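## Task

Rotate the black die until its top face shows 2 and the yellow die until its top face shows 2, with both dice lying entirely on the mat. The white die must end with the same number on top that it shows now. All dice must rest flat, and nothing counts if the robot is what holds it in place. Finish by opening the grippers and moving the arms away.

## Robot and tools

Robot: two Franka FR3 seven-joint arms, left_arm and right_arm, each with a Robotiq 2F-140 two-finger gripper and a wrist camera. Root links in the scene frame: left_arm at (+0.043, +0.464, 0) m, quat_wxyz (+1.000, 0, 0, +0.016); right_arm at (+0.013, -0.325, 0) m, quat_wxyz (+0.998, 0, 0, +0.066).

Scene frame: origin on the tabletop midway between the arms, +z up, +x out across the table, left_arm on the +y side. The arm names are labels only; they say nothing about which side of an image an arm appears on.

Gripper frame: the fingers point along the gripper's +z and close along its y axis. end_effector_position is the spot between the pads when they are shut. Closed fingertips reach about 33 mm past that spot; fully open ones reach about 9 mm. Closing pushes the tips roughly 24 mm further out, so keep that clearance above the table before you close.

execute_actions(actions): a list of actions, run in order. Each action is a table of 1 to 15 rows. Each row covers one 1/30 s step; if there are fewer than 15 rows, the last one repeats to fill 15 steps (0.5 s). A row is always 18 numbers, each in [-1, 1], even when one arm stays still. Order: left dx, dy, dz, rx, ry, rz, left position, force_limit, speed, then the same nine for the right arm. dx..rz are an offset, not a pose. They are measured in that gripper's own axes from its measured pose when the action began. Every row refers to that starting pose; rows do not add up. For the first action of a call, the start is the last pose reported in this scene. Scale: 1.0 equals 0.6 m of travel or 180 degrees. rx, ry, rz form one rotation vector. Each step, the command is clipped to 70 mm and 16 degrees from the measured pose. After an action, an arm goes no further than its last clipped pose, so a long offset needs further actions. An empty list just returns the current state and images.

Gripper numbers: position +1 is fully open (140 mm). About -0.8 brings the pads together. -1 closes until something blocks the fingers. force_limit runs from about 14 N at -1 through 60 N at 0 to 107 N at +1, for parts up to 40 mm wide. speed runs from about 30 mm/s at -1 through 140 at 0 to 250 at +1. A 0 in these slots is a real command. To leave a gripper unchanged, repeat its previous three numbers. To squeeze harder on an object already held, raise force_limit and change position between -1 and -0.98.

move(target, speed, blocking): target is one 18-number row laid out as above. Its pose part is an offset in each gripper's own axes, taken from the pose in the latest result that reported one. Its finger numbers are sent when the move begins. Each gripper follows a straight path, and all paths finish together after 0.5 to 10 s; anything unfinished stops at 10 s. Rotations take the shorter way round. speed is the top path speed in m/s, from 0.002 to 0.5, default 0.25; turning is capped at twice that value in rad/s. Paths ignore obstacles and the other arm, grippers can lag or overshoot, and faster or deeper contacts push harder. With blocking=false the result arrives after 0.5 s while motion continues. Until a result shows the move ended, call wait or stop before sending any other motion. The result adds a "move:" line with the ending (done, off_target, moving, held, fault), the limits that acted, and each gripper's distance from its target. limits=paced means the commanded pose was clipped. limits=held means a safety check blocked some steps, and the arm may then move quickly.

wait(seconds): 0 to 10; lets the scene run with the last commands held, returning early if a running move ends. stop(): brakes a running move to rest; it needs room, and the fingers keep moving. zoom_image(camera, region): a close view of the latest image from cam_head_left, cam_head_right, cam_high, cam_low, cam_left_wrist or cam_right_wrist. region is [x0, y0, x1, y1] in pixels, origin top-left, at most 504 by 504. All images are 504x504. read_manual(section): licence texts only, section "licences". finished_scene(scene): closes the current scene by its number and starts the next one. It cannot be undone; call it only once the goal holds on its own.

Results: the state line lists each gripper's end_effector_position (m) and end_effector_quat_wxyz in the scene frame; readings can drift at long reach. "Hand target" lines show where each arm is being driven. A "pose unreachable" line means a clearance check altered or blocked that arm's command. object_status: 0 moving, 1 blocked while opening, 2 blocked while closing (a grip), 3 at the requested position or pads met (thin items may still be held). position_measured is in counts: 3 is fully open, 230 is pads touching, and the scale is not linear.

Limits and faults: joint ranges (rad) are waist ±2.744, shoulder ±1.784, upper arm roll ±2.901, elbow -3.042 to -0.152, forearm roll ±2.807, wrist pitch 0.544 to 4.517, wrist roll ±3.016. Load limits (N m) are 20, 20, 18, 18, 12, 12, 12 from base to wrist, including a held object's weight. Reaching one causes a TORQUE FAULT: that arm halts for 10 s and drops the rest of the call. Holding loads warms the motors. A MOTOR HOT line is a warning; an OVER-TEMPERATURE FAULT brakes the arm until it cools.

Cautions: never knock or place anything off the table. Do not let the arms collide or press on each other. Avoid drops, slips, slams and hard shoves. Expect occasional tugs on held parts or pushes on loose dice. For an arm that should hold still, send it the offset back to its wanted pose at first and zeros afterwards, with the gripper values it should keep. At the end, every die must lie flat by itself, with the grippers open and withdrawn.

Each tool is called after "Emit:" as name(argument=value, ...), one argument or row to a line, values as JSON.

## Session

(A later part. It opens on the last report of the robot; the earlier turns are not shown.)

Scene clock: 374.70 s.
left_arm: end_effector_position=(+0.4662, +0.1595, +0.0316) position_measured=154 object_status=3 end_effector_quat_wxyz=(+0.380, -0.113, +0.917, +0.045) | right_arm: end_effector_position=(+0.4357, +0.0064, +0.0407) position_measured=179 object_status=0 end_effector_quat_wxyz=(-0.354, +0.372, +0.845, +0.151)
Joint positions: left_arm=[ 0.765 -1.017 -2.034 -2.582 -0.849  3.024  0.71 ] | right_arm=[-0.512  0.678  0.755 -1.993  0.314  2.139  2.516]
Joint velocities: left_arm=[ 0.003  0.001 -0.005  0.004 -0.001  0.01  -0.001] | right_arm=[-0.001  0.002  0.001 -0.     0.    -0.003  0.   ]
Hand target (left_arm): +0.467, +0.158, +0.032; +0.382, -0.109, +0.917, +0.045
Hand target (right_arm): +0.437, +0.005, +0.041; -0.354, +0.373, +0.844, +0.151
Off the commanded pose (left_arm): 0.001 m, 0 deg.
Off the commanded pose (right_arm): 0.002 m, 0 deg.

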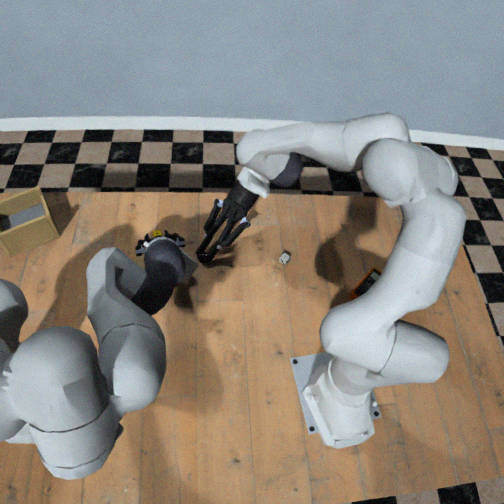

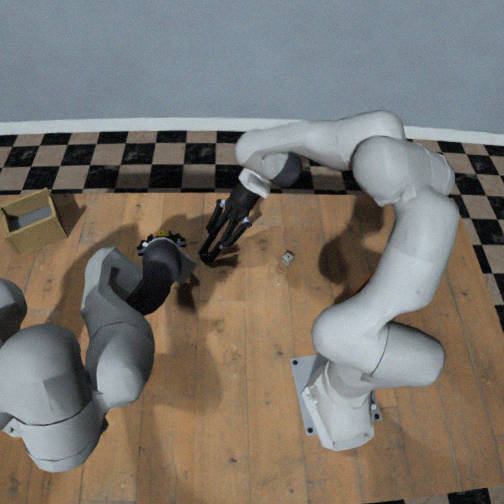

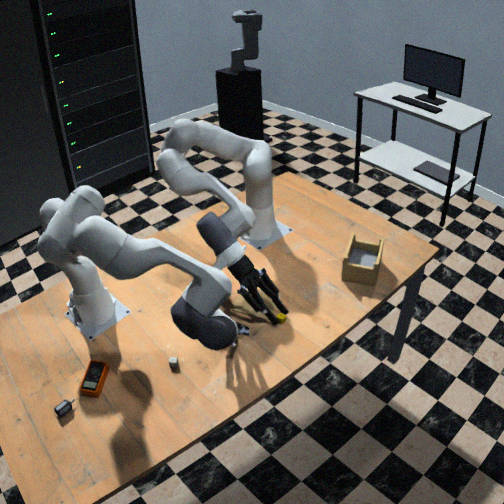

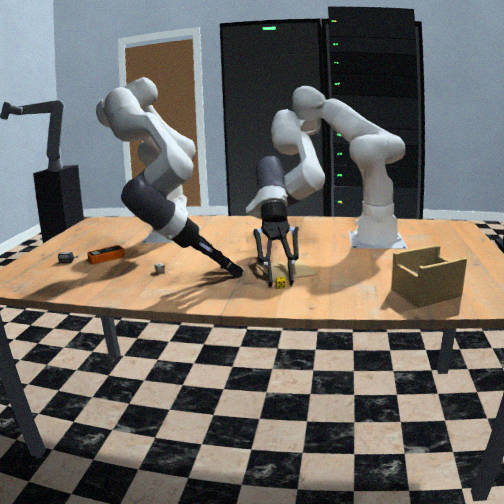

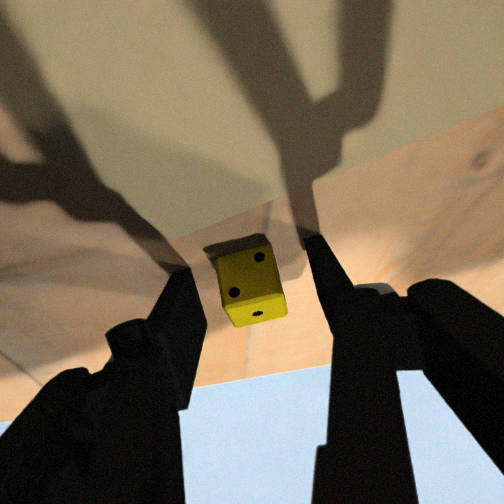

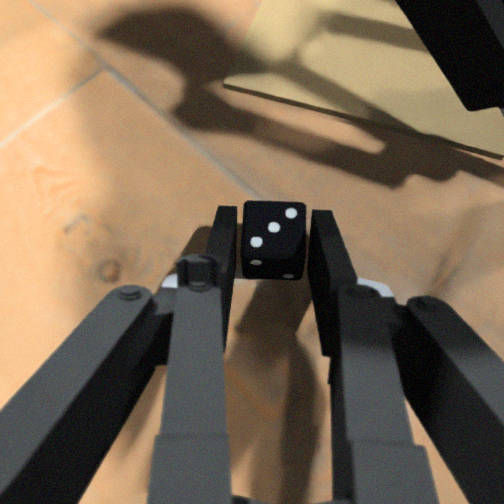

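Emit:
execute_actions(
  actions=[
    [[-0.0025,-0.002,0,0,0,0,-0.2,0,0, 0,0,0,0,0,0,-1,0,-0.4],[-0.0025,-0.002,0,0,0,0,-0.2,0,0, 0,0,0,0,0,0,-1,0,-0.4],[-0.0025,-0.002,0,0,0,0,-1,0,-0.4, 0,0,0,0,0,0,-1,0,-0.4]],
  ],
)

Emit:
zoom_image(
  camera="cam_left_wrist",
  region=[150, 180, 360, 350],
)

Emit:
zoom_image(
  camera="cam_right_wrist",
  region=[170, 170, 380, 310],
)

Emit:
zoom_image(
  camera="cam_high",
  region=[230, 280, 310, 345],
)

Scene clock: 402.17 s.
left_arm: end_effector_position=(+0.4670, +0.1584, +0.0325) position_measured=198 object_status=0 end_effector_quat_wxyz=(+0.381, -0.114, +0.917, +0.044) | right_arm: end_effector_position=(+0.4358, +0.0064, +0.0409) position_measured=198 object_status=2 end_effector_quat_wxyz=(-0.354, +0.372, +0.845, +0.151)
Joint positions: left_arm=[ 0.766 -1.017 -2.032 -2.58  -0.849  3.024  0.71 ] | right_arm=[-0.512  0.678  0.755 -1.993  0.314  2.139  2.516]
Joint velocities: left_arm=[-0.001  0.001 -0.     0.     0.001 -0.001 -0.   ] | right_arm=[ 0.001  0.     0.001 -0.    -0.     0.     0.   ]
Hand target (left_arm): +0.467, +0.159, +0.033; +0.380, -0.113, +0.917, +0.045
Hand target (right_arm): +0.436, +0.006, +0.041; -0.354, +0.372, +0.845, +0.151
Off the commanded pose (left_arm): 0.001 m, 0 deg.
Off the commanded pose (right_arm): 0.000 m, 0 deg.

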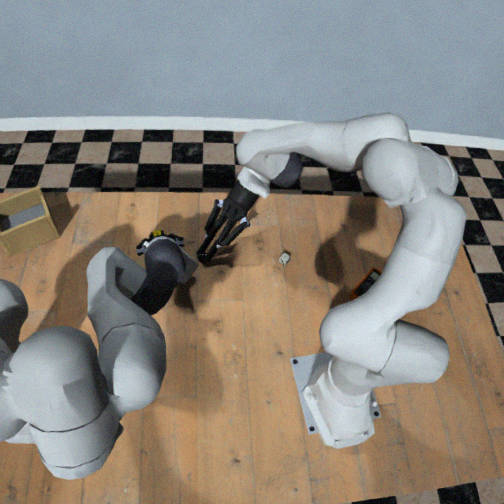

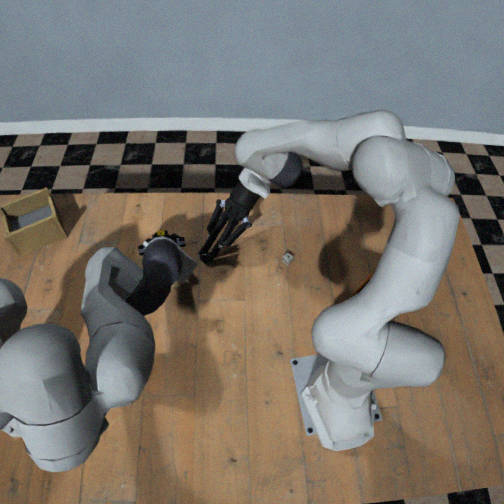

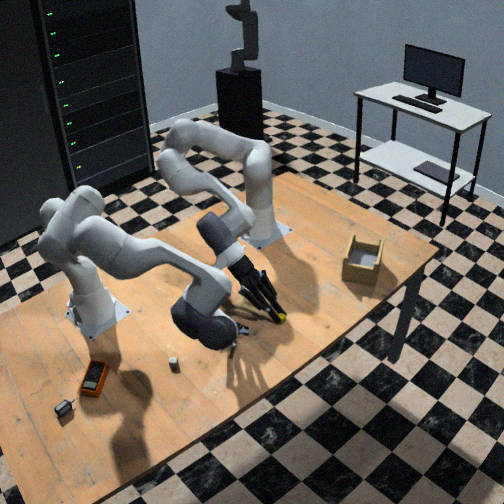

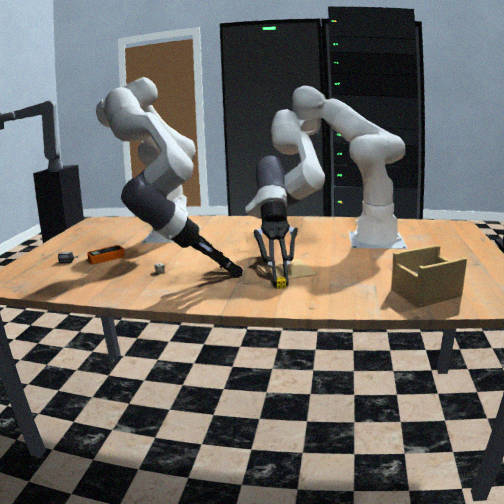

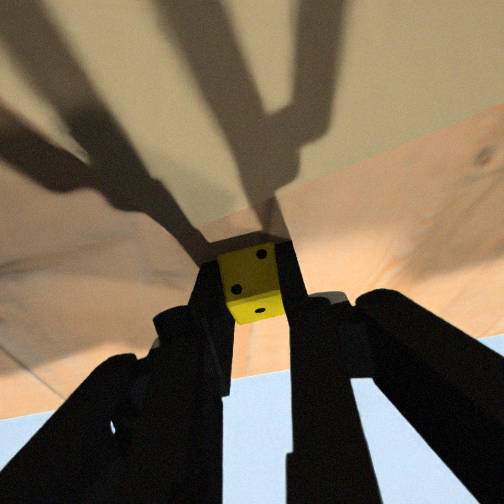

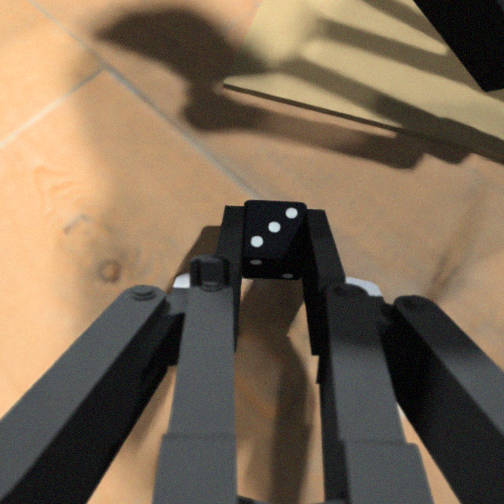

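Region (150, 180, 360, 350) of cam_left_wrist's 504x504 image, scaled by 2.400, with more detail than that image has; it fills the top 408 rows of this view, and the rest is white.

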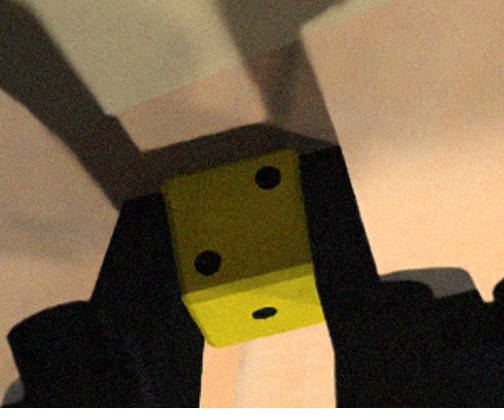

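Region (170, 170, 380, 310) of cam_right_wrist's 504x504 image, scaled by 2.400, with more detail than that image has.

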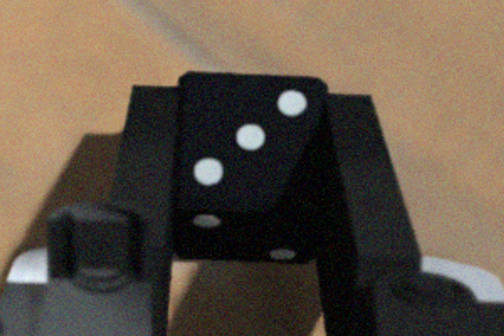

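Region (230, 280, 310, 345) of cam_high's 504x504 image, scaled by 6.300, with more detail than that image has; it fills the top 410 rows of this view, and the rest is white.

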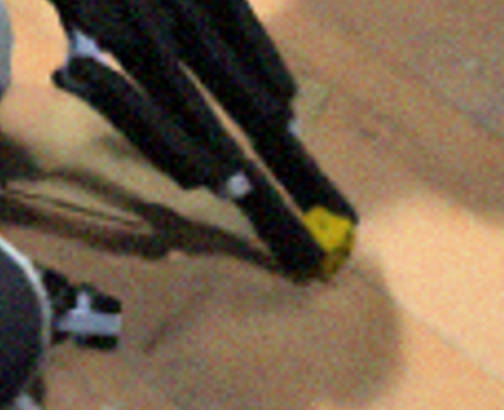

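Emit:
move(
  target=[-0.059,-0.0005,-0.0588,0,0,0,-1,0,-0.4, 0.0592,-0.0007,-0.0587,0,0,0,-1,0,-0.4],
  speed=0.1,
)

Emit:
move(
  target=[0.0677,0.1558,-0.0693,-0.0006,0.4366,-0.4026,-1,0,-0.4, 0.125,0.0008,0.1262,0.0033,-0.2275,-0.8064,-1,0,-0.4],
  speed=0.45,
)

Scene clock: 486.70 s.
left_arm: end_effector_position=(+0.4668, +0.1579, +0.0814) position_measured=198 object_status=2 end_effector_quat_wxyz=(+0.382, -0.117, +0.916, +0.041) | right_arm: end_effector_position=(+0.4370, +0.0068, +0.0892) position_measured=198 object_status=2 end_effector_quat_wxyz=(-0.352, +0.368, +0.847, +0.151)
Joint positions: left_arm=[ 0.64  -0.999 -1.857 -2.62  -0.787  2.927  0.72 ] | right_arm=[-0.548  0.58   0.799 -1.994  0.353  2.059  2.531]
Joint velocities: left_arm=[ 0.     0.001  0.002 -0.001  0.007 -0.013  0.001] | right_arm=[-0.001 -0.001  0.     0.001  0.004 -0.009  0.006]
Hand target (left_arm): +0.466, +0.159, +0.081; +0.379, -0.113, +0.917, +0.044
Hand target (right_arm): +0.436, +0.007, +0.090; -0.354, +0.372, +0.845, +0.150
Off the commanded pose (left_arm): 0.001 m, 0 deg.
Off the commanded pose (right_arm): 0.002 m, 1 deg.
move: done

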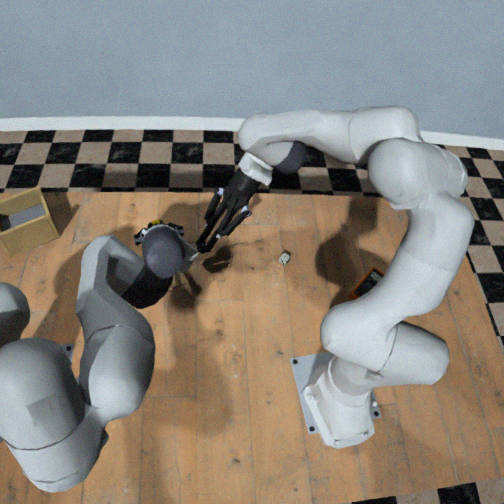

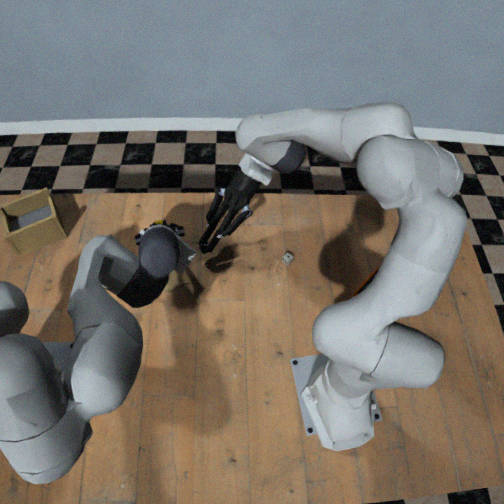

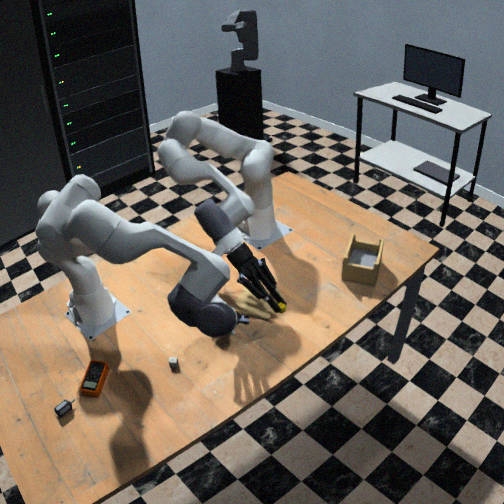

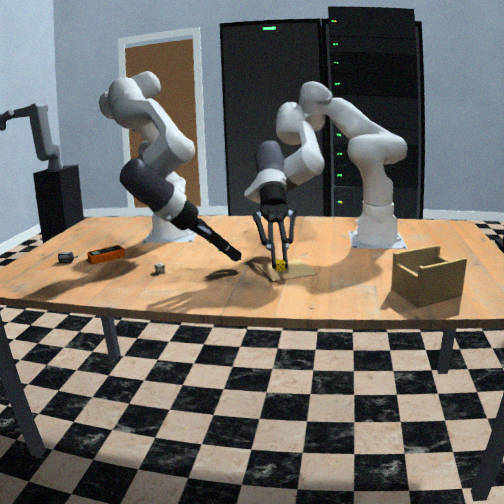

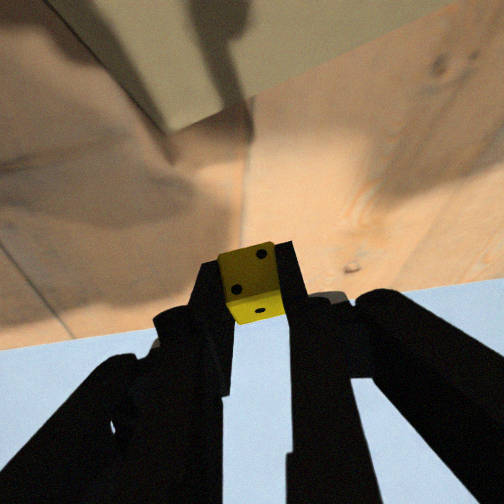

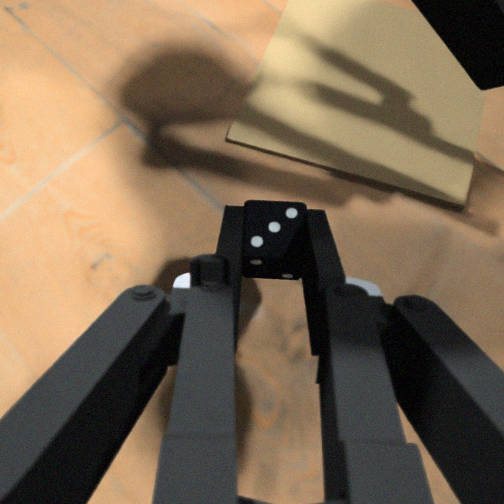

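Scene clock: 490.53 s.
left_arm: end_effector_position=(+0.3840, +0.2266, +0.0794) position_measured=198 object_status=2 end_effector_quat_wxyz=(-0.297, -0.588, +0.709, -0.252) | right_arm: end_effector_position=(+0.3633, +0.0856, +0.0936) position_measured=198 object_status=2 end_effector_quat_wxyz=(+0.272, -0.654, +0.653, +0.269)
Joint positions: left_arm=[ 0.58  -0.048 -0.772 -2.682 -1.153  2.198  0.957] | right_arm=[-1.053  0.901  1.243 -2.616 -1.082  3.078  1.177]
Joint velocities: left_arm=[-0.    -0.     0.001  0.    -0.001 -0.004  0.004] | right_arm=[-0.003  0.009 -0.     0.003 -0.018 -0.006 -0.016]
Hand target (left_arm): +0.383, +0.226, +0.080; -0.299, -0.586, +0.709, -0.254
Hand target (right_arm): +0.365, +0.084, +0.093; -0.274, +0.658, -0.649, -0.266
Off the commanded pose (left_arm): 0.009 m, 1 deg.
Off the commanded pose (right_arm): 0.005 m, 1 deg.
move: off_target (left_arm, right_arm)

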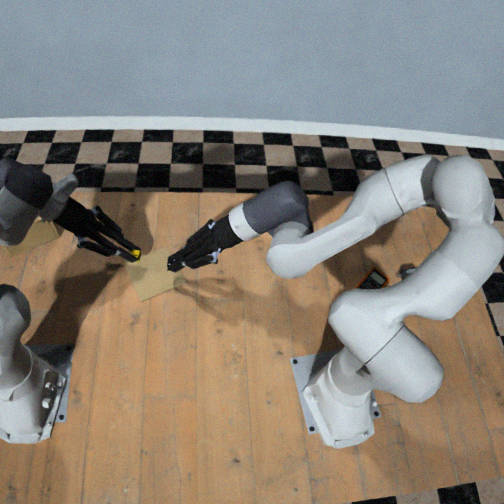

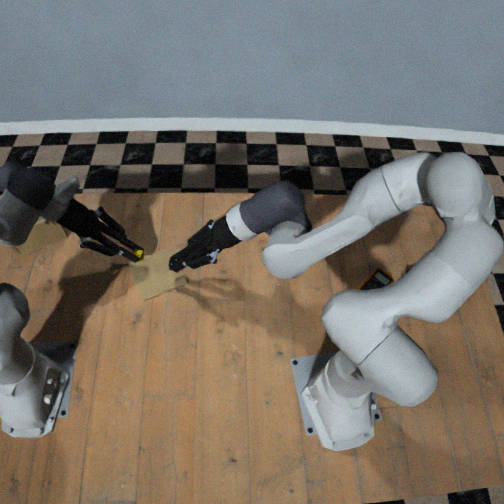

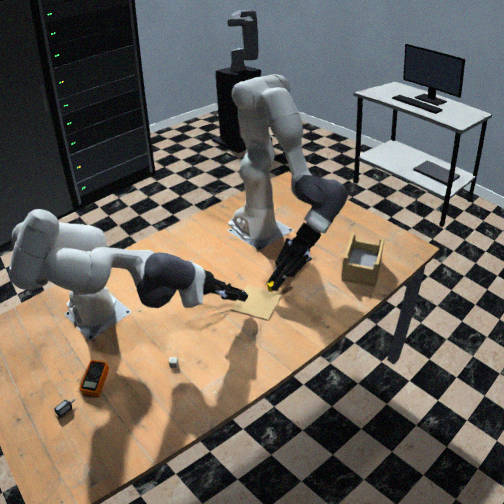

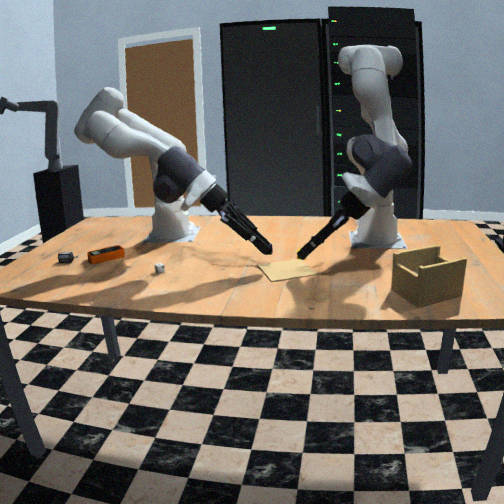

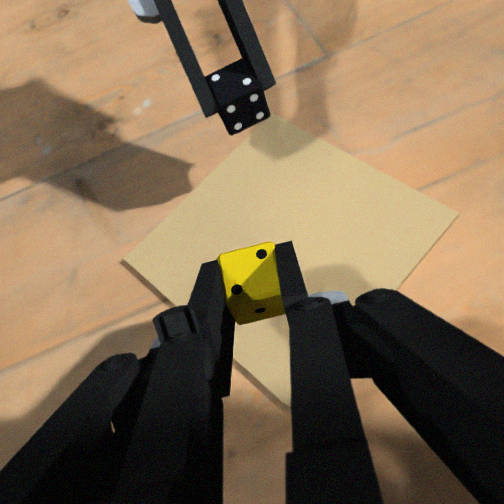

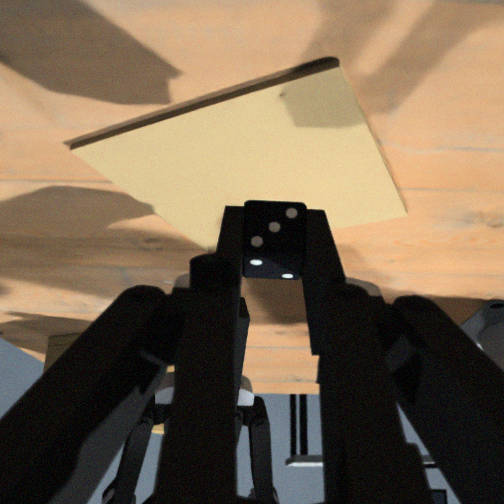

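Emit:
move(
  target=[-0.0187,0.0204,0.046,0,-0.005,0,-1,0,-0.4, 0.0191,0.002,0.0648,0,0.001,0,-1,0,-0.4],
  speed=0.08,
)

Emit:
zoom_image(
  camera="cam_low",
  region=[240, 235, 340, 290],
)

Emit:
zoom_image(
  camera="cam_head_left",
  region=[100, 230, 220, 310],
)

Scene clock: 533.70 s.
left_arm: end_effector_position=(+0.3707, +0.2187, +0.0523) position_measured=198 object_status=2 end_effector_quat_wxyz=(-0.292, -0.593, +0.709, -0.245) | right_arm: end_effector_position=(+0.3602, +0.1057, +0.0584) position_measured=198 object_status=2 end_effector_quat_wxyz=(+0.272, -0.658, +0.649, +0.268)
Joint positions: left_arm=[ 0.554  0.021 -0.8   -2.709 -1.202  2.303  0.998] | right_arm=[-0.813  0.831  1.042 -2.556 -1.096  3.236  1.216]
Joint velocities: left_arm=[-0.001  0.001  0.001 -0.001 -0.003  0.004  0.008] | right_arm=[ 0.006 -0.007 -0.003 -0.001  0.011  0.018  0.003]
Hand target (left_arm): +0.370, +0.218, +0.051; -0.291, -0.590, +0.711, -0.246
Hand target (right_arm): +0.361, +0.106, +0.059; -0.272, +0.654, -0.652, -0.270
Off the commanded pose (left_arm): 0.002 m, 0 deg.
Off the commanded pose (right_arm): 0.002 m, 1 deg.
move: done

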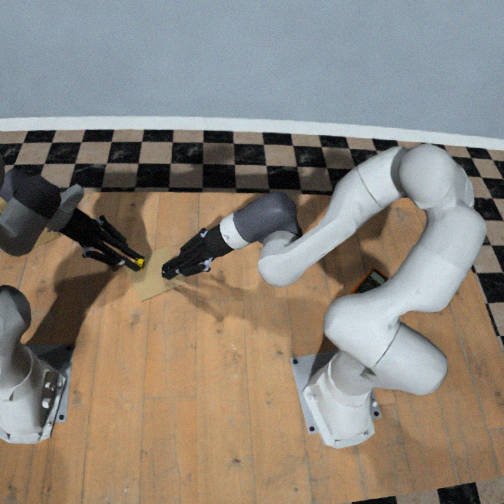

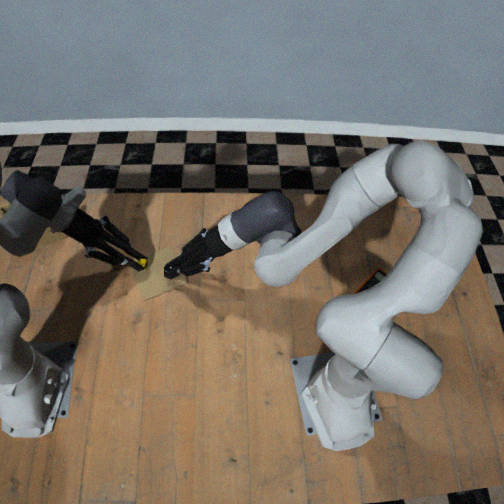

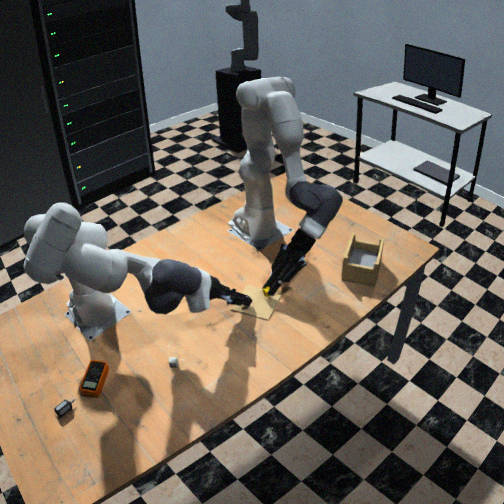

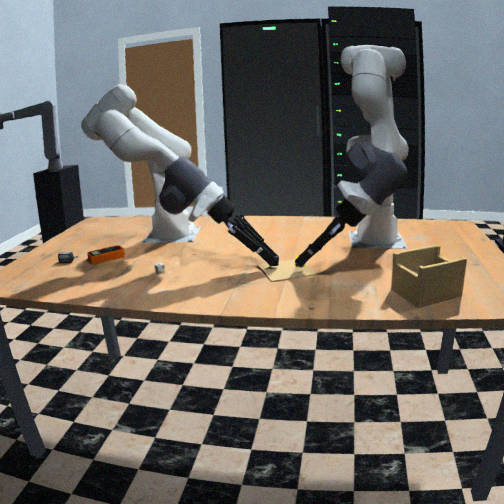

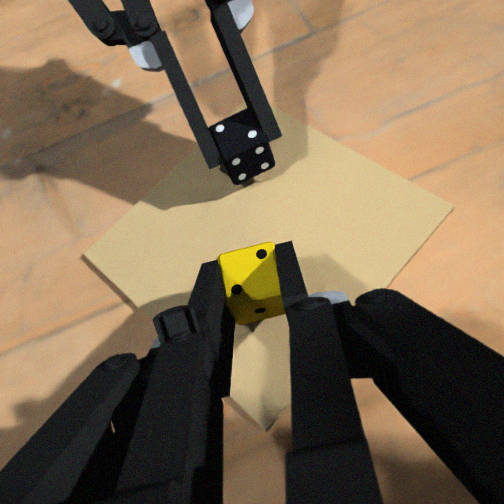

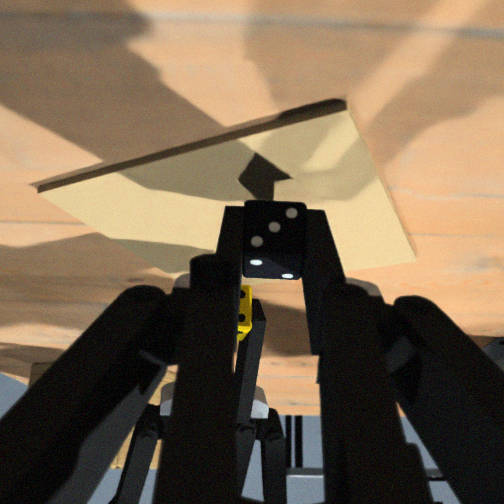

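Region (240, 235, 340, 290) of cam_low's 504x504 image, scaled by 5.040, with more detail than that image has; it fills the top 277 rows of this view, and the rest is white.

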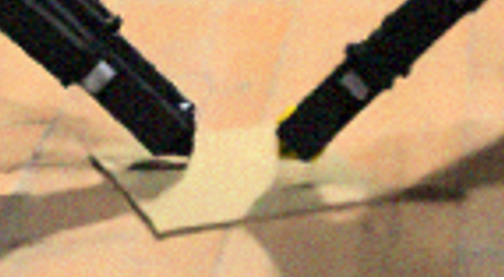

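Region (100, 230, 220, 310) of cam_head_left's 504x504 image, scaled by 4.200, with more detail than that image has.

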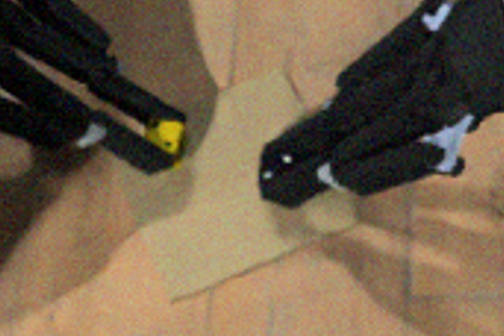

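Emit:
execute_actions(
  actions=[
    [[-0.001,0,0.002,0,0,0,-1,0,-0.4, 0.0013,0,0.0013,0,0,0,-1,0,-0.4],[-0.002,0,0.004,0,0,0,-1,0,-0.4, 0.0026,0,0.0026,0,0,0,-1,0,-0.4],[-0.003,0,0.0065,0,0,0,-1,0,-0.4, 0.004,0,0.004,-0.001,0,0.001,-1,0,-0.4],[-0.004,0,0.009,0,0,0,-1,0,-0.4, 0.0055,0,0.0055,-0.001,0,0.001,-1,0,-0.4],[-0.005,0,0.011,0,0,0,-1,0,-0.4, 0.007,0,0.007,-0.002,0,0.002,-1,0,-0.4],[-0.006,0,0.013,0,0,0,-1,0,-0.4, 0.0085,0,0.0085,-0.002,0,0.002,-1,0,-0.4],[-0.0065,0,0.015,0,0,0,-1,0,-0.4, 0.0097,0,0.0097,-0.002,0,0.002,-1,0,-0.4],[-0.007,0,0.0165,0,0.001,0,-1,0,-0.4, 0.0106,0,0.0106,-0.0023,0,0.0023,-1,0,-0.4]],
  ],
)

Emit:
zoom_image(
  camera="cam_low",
  region=[250, 245, 330, 290],
)

Emit:
zoom_image(
  camera="cam_right_wrist",
  region=[170, 130, 380, 360],
)

Emit:
zoom_image(
  camera="cam_left_wrist",
  region=[150, 90, 360, 360],
)

Scene clock: 563.13 s.
left_arm: end_effector_position=(+0.3682, +0.2154, +0.0428) position_measured=198 object_status=2 end_effector_quat_wxyz=(-0.296, -0.595, +0.706, -0.244) | right_arm: end_effector_position=(+0.3596, +0.1049, +0.0495) position_measured=198 object_status=2 end_effector_quat_wxyz=(+0.266, -0.654, +0.653, +0.272)
Joint positions: left_arm=[ 0.549  0.068 -0.802 -2.705 -1.208  2.339  1.007] | right_arm=[-0.793  0.846  1.015 -2.546 -1.097  3.239  1.217]
Joint velocities: left_arm=[-0.002  0.008 -0.     0.004 -0.004  0.03   0.012] | right_arm=[ 0.005  0.003 -0.004  0.003 -0.007 -0.001 -0.001]
Hand target (left_arm): +0.370, +0.215, +0.042; -0.293, -0.593, +0.709, -0.246
Hand target (right_arm): +0.360, +0.106, +0.050; -0.269, +0.656, -0.650, -0.272
Off the commanded pose (left_arm): 0.002 m, 1 deg.
Off the commanded pose (right_arm): 0.001 m, 0 deg.

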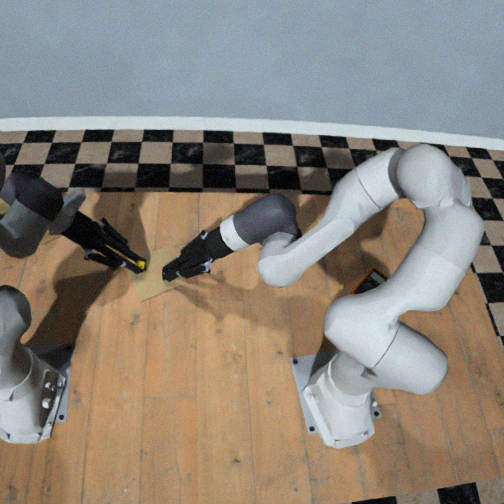

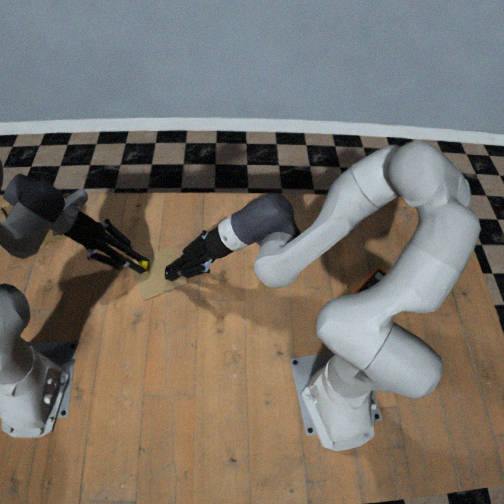

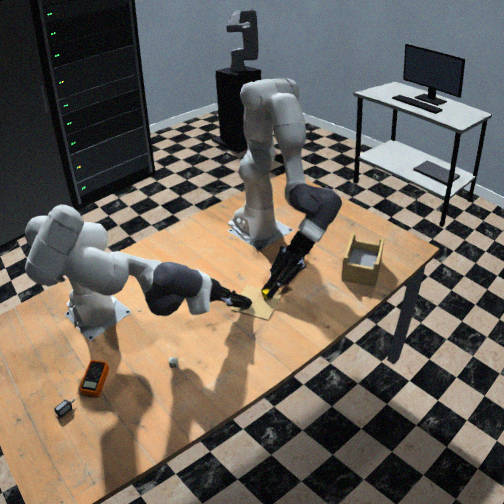

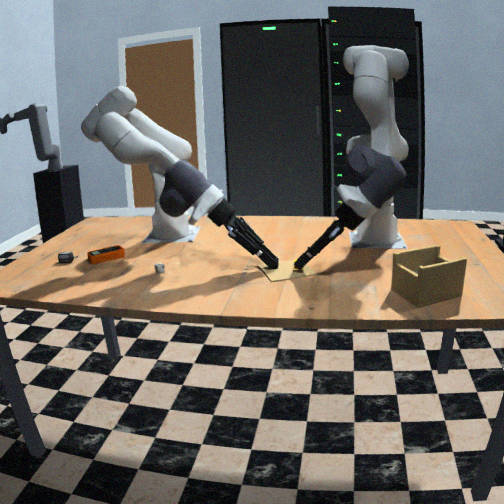

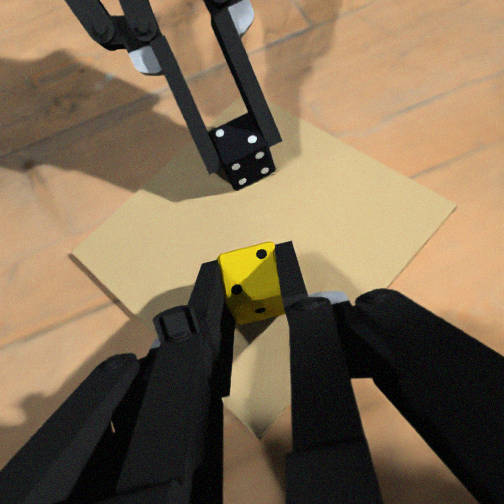

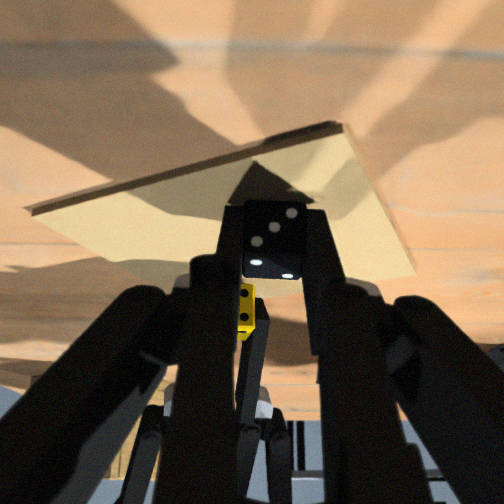

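Region (250, 245, 330, 290) of cam_low's 504x504 image, scaled by 6.300, with more detail than that image has; it fills the top 284 rows of this view, and the rest is white.

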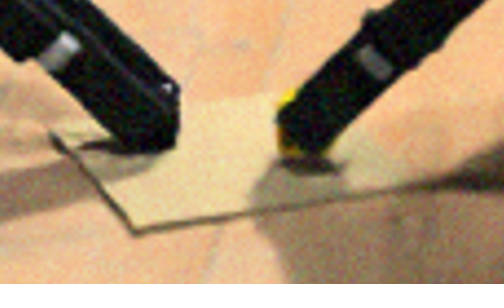

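Region (170, 130, 380, 360) of cam_right_wrist's 504x504 image, scaled by 2.191, with more detail than that image has; it fills the left 460 columns of this view, and the rest is white.

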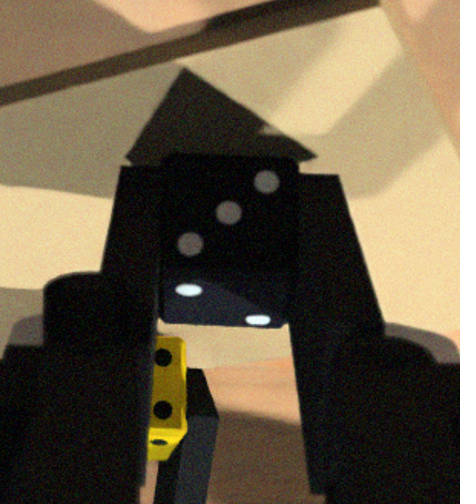

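Region (150, 90, 360, 360) of cam_left_wrist's 504x504 image, scaled by 1.867, with more detail than that image has.

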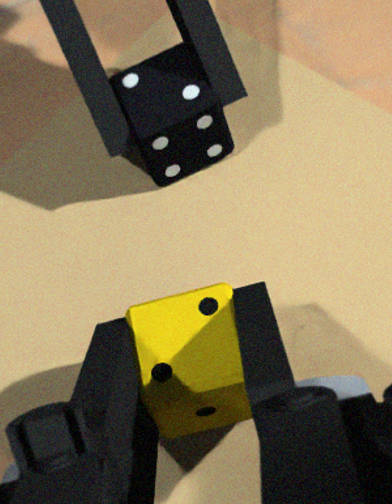

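Emit:
execute_actions(
  actions=[
    [[-0.001,0,0.001,0,0,0,-1,0,-0.4, 0.0007,0,0.0007,0,0,0,-1,0,-0.4],[-0.002,0,0.002,0,0,0,-1,0,-0.4, 0.0014,0,0.0014,0,0,0,-1,0,-0.4],[-0.003,0,0.003,0,0,0,-1,0,-0.4, 0.0021,0,0.0021,0,0,0,-1,0,-0.4],[-0.004,0,0.004,0,0,0,-1,0,-0.4, 0.0028,0,0.0028,0,0,0,-1,0,-0.4],[-0.005,0,0.005,0,0,0,-1,0,-0.4, 0.0035,0,0.0035,0,0,0,-1,0,-0.4],[-0.006,0,0.006,0,0,0,-1,0,-0.4, 0.0042,0,0.0042,0,0,0,-1,0,-0.4],[-0.007,0,0.007,0,0,0,-1,0,-0.4, 0.0049,0,0.0049,0,0,0,-1,0,-0.4],[-0.0078,0,0.0078,0,0,0,-1,0,-0.4, 0.0055,0,0.0055,0,0,0,-1,0,-0.4],[-0.0085,0,0.0085,0,0,0,-1,0,-0.4, 0.006,0,0.006,0,0,0,-1,0,-0.4]],
  ],
)

Emit:
zoom_image(
  camera="cam_low",
  region=[250, 245, 330, 290],
)

Emit:
zoom_image(
  camera="cam_right_wrist",
  region=[170, 130, 380, 360],
)

Emit:
zoom_image(
  camera="cam_left_wrist",
  region=[150, 90, 360, 360],
)

Scene clock: 580.37 s.
left_arm: end_effector_position=(+0.3667, +0.2148, +0.0364) position_measured=198 object_status=2 end_effector_quat_wxyz=(-0.299, -0.597, +0.704, -0.242) | right_arm: end_effector_position=(+0.3599, +0.1073, +0.0488) position_measured=198 object_status=2 end_effector_quat_wxyz=(+0.271, -0.653, +0.652, +0.275)
Joint positions: left_arm=[ 0.548  0.099 -0.802 -2.703 -1.208  2.361  1.013] | right_arm=[-0.774  0.844  0.996 -2.543 -1.098  3.263  1.217]
Joint velocities: left_arm=[-0.     0.008 -0.001  0.001 -0.     0.021  0.006] | right_arm=[ 0.01  -0.002 -0.011 -0.    -0.     0.017 -0.001]
Hand target (left_arm): +0.368, +0.216, +0.036; -0.296, -0.595, +0.706, -0.243
Hand target (right_arm): +0.359, +0.105, +0.045; -0.266, +0.654, -0.653, -0.272
Off the commanded pose (left_arm): 0.002 m, 1 deg.
Off the commanded pose (right_arm): 0.005 m, 1 deg.

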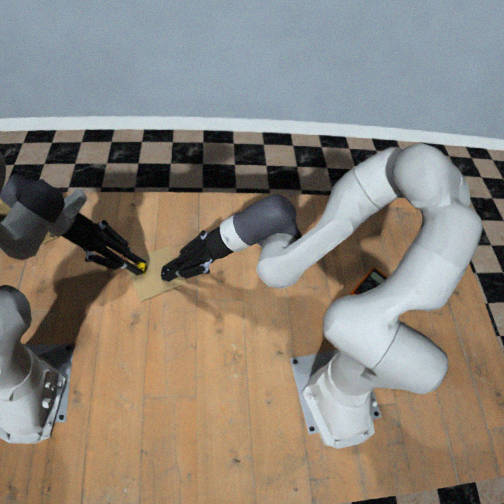

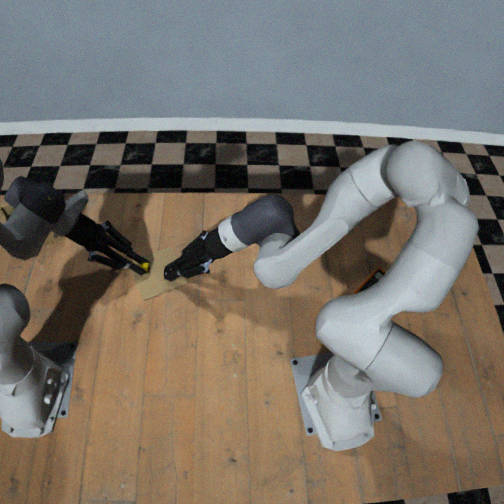

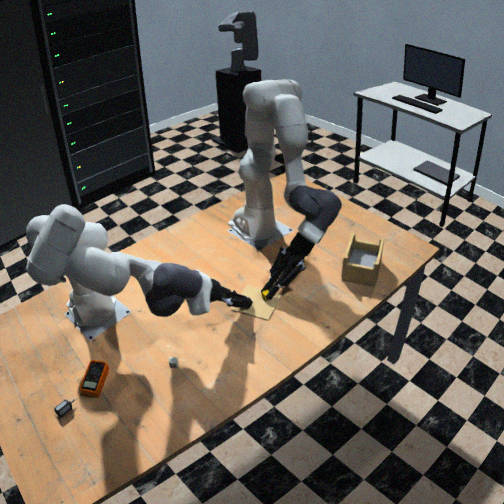

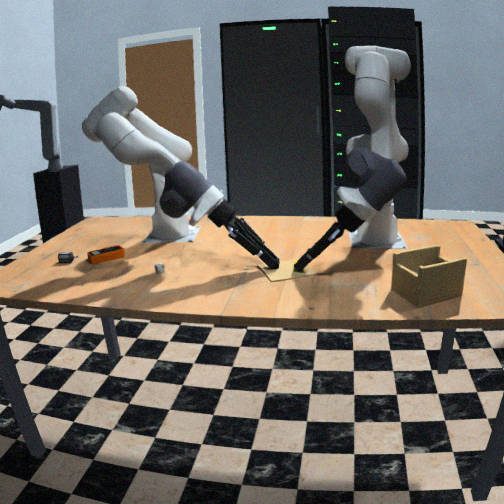

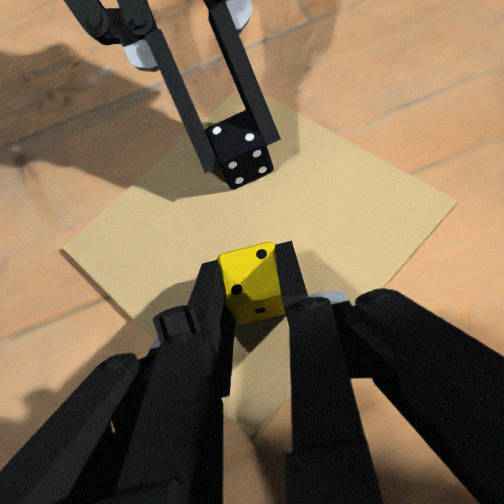

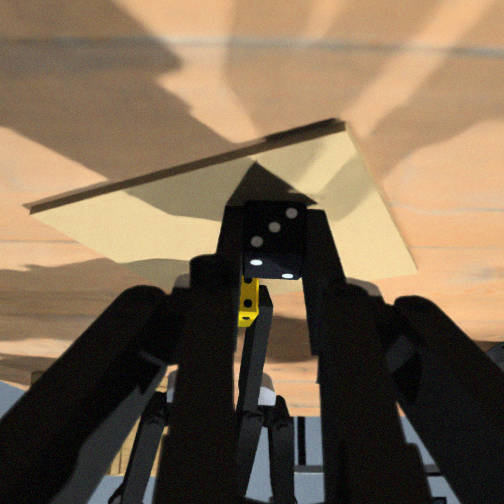

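Region (250, 245, 330, 290) of cam_low's 504x504 image, scaled by 6.300, with more detail than that image has; it fills the top 284 rows of this view, and the rest is white.

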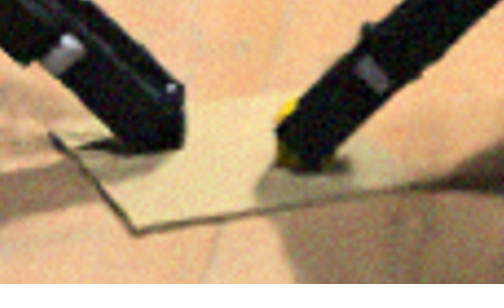

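Region (170, 130, 380, 360) of cam_right_wrist's 504x504 image, scaled by 2.191, with more detail than that image has; it fills the left 460 columns of this view, and the rest is white.

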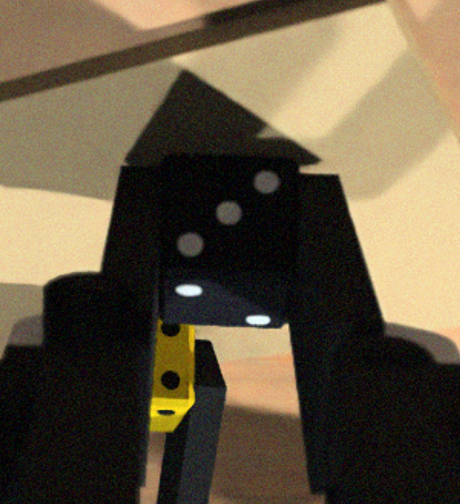

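Region (150, 90, 360, 360) of cam_left_wrist's 504x504 image, scaled by 1.867, with more detail than that image has.

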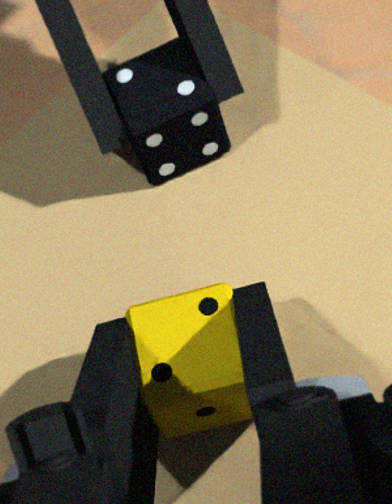

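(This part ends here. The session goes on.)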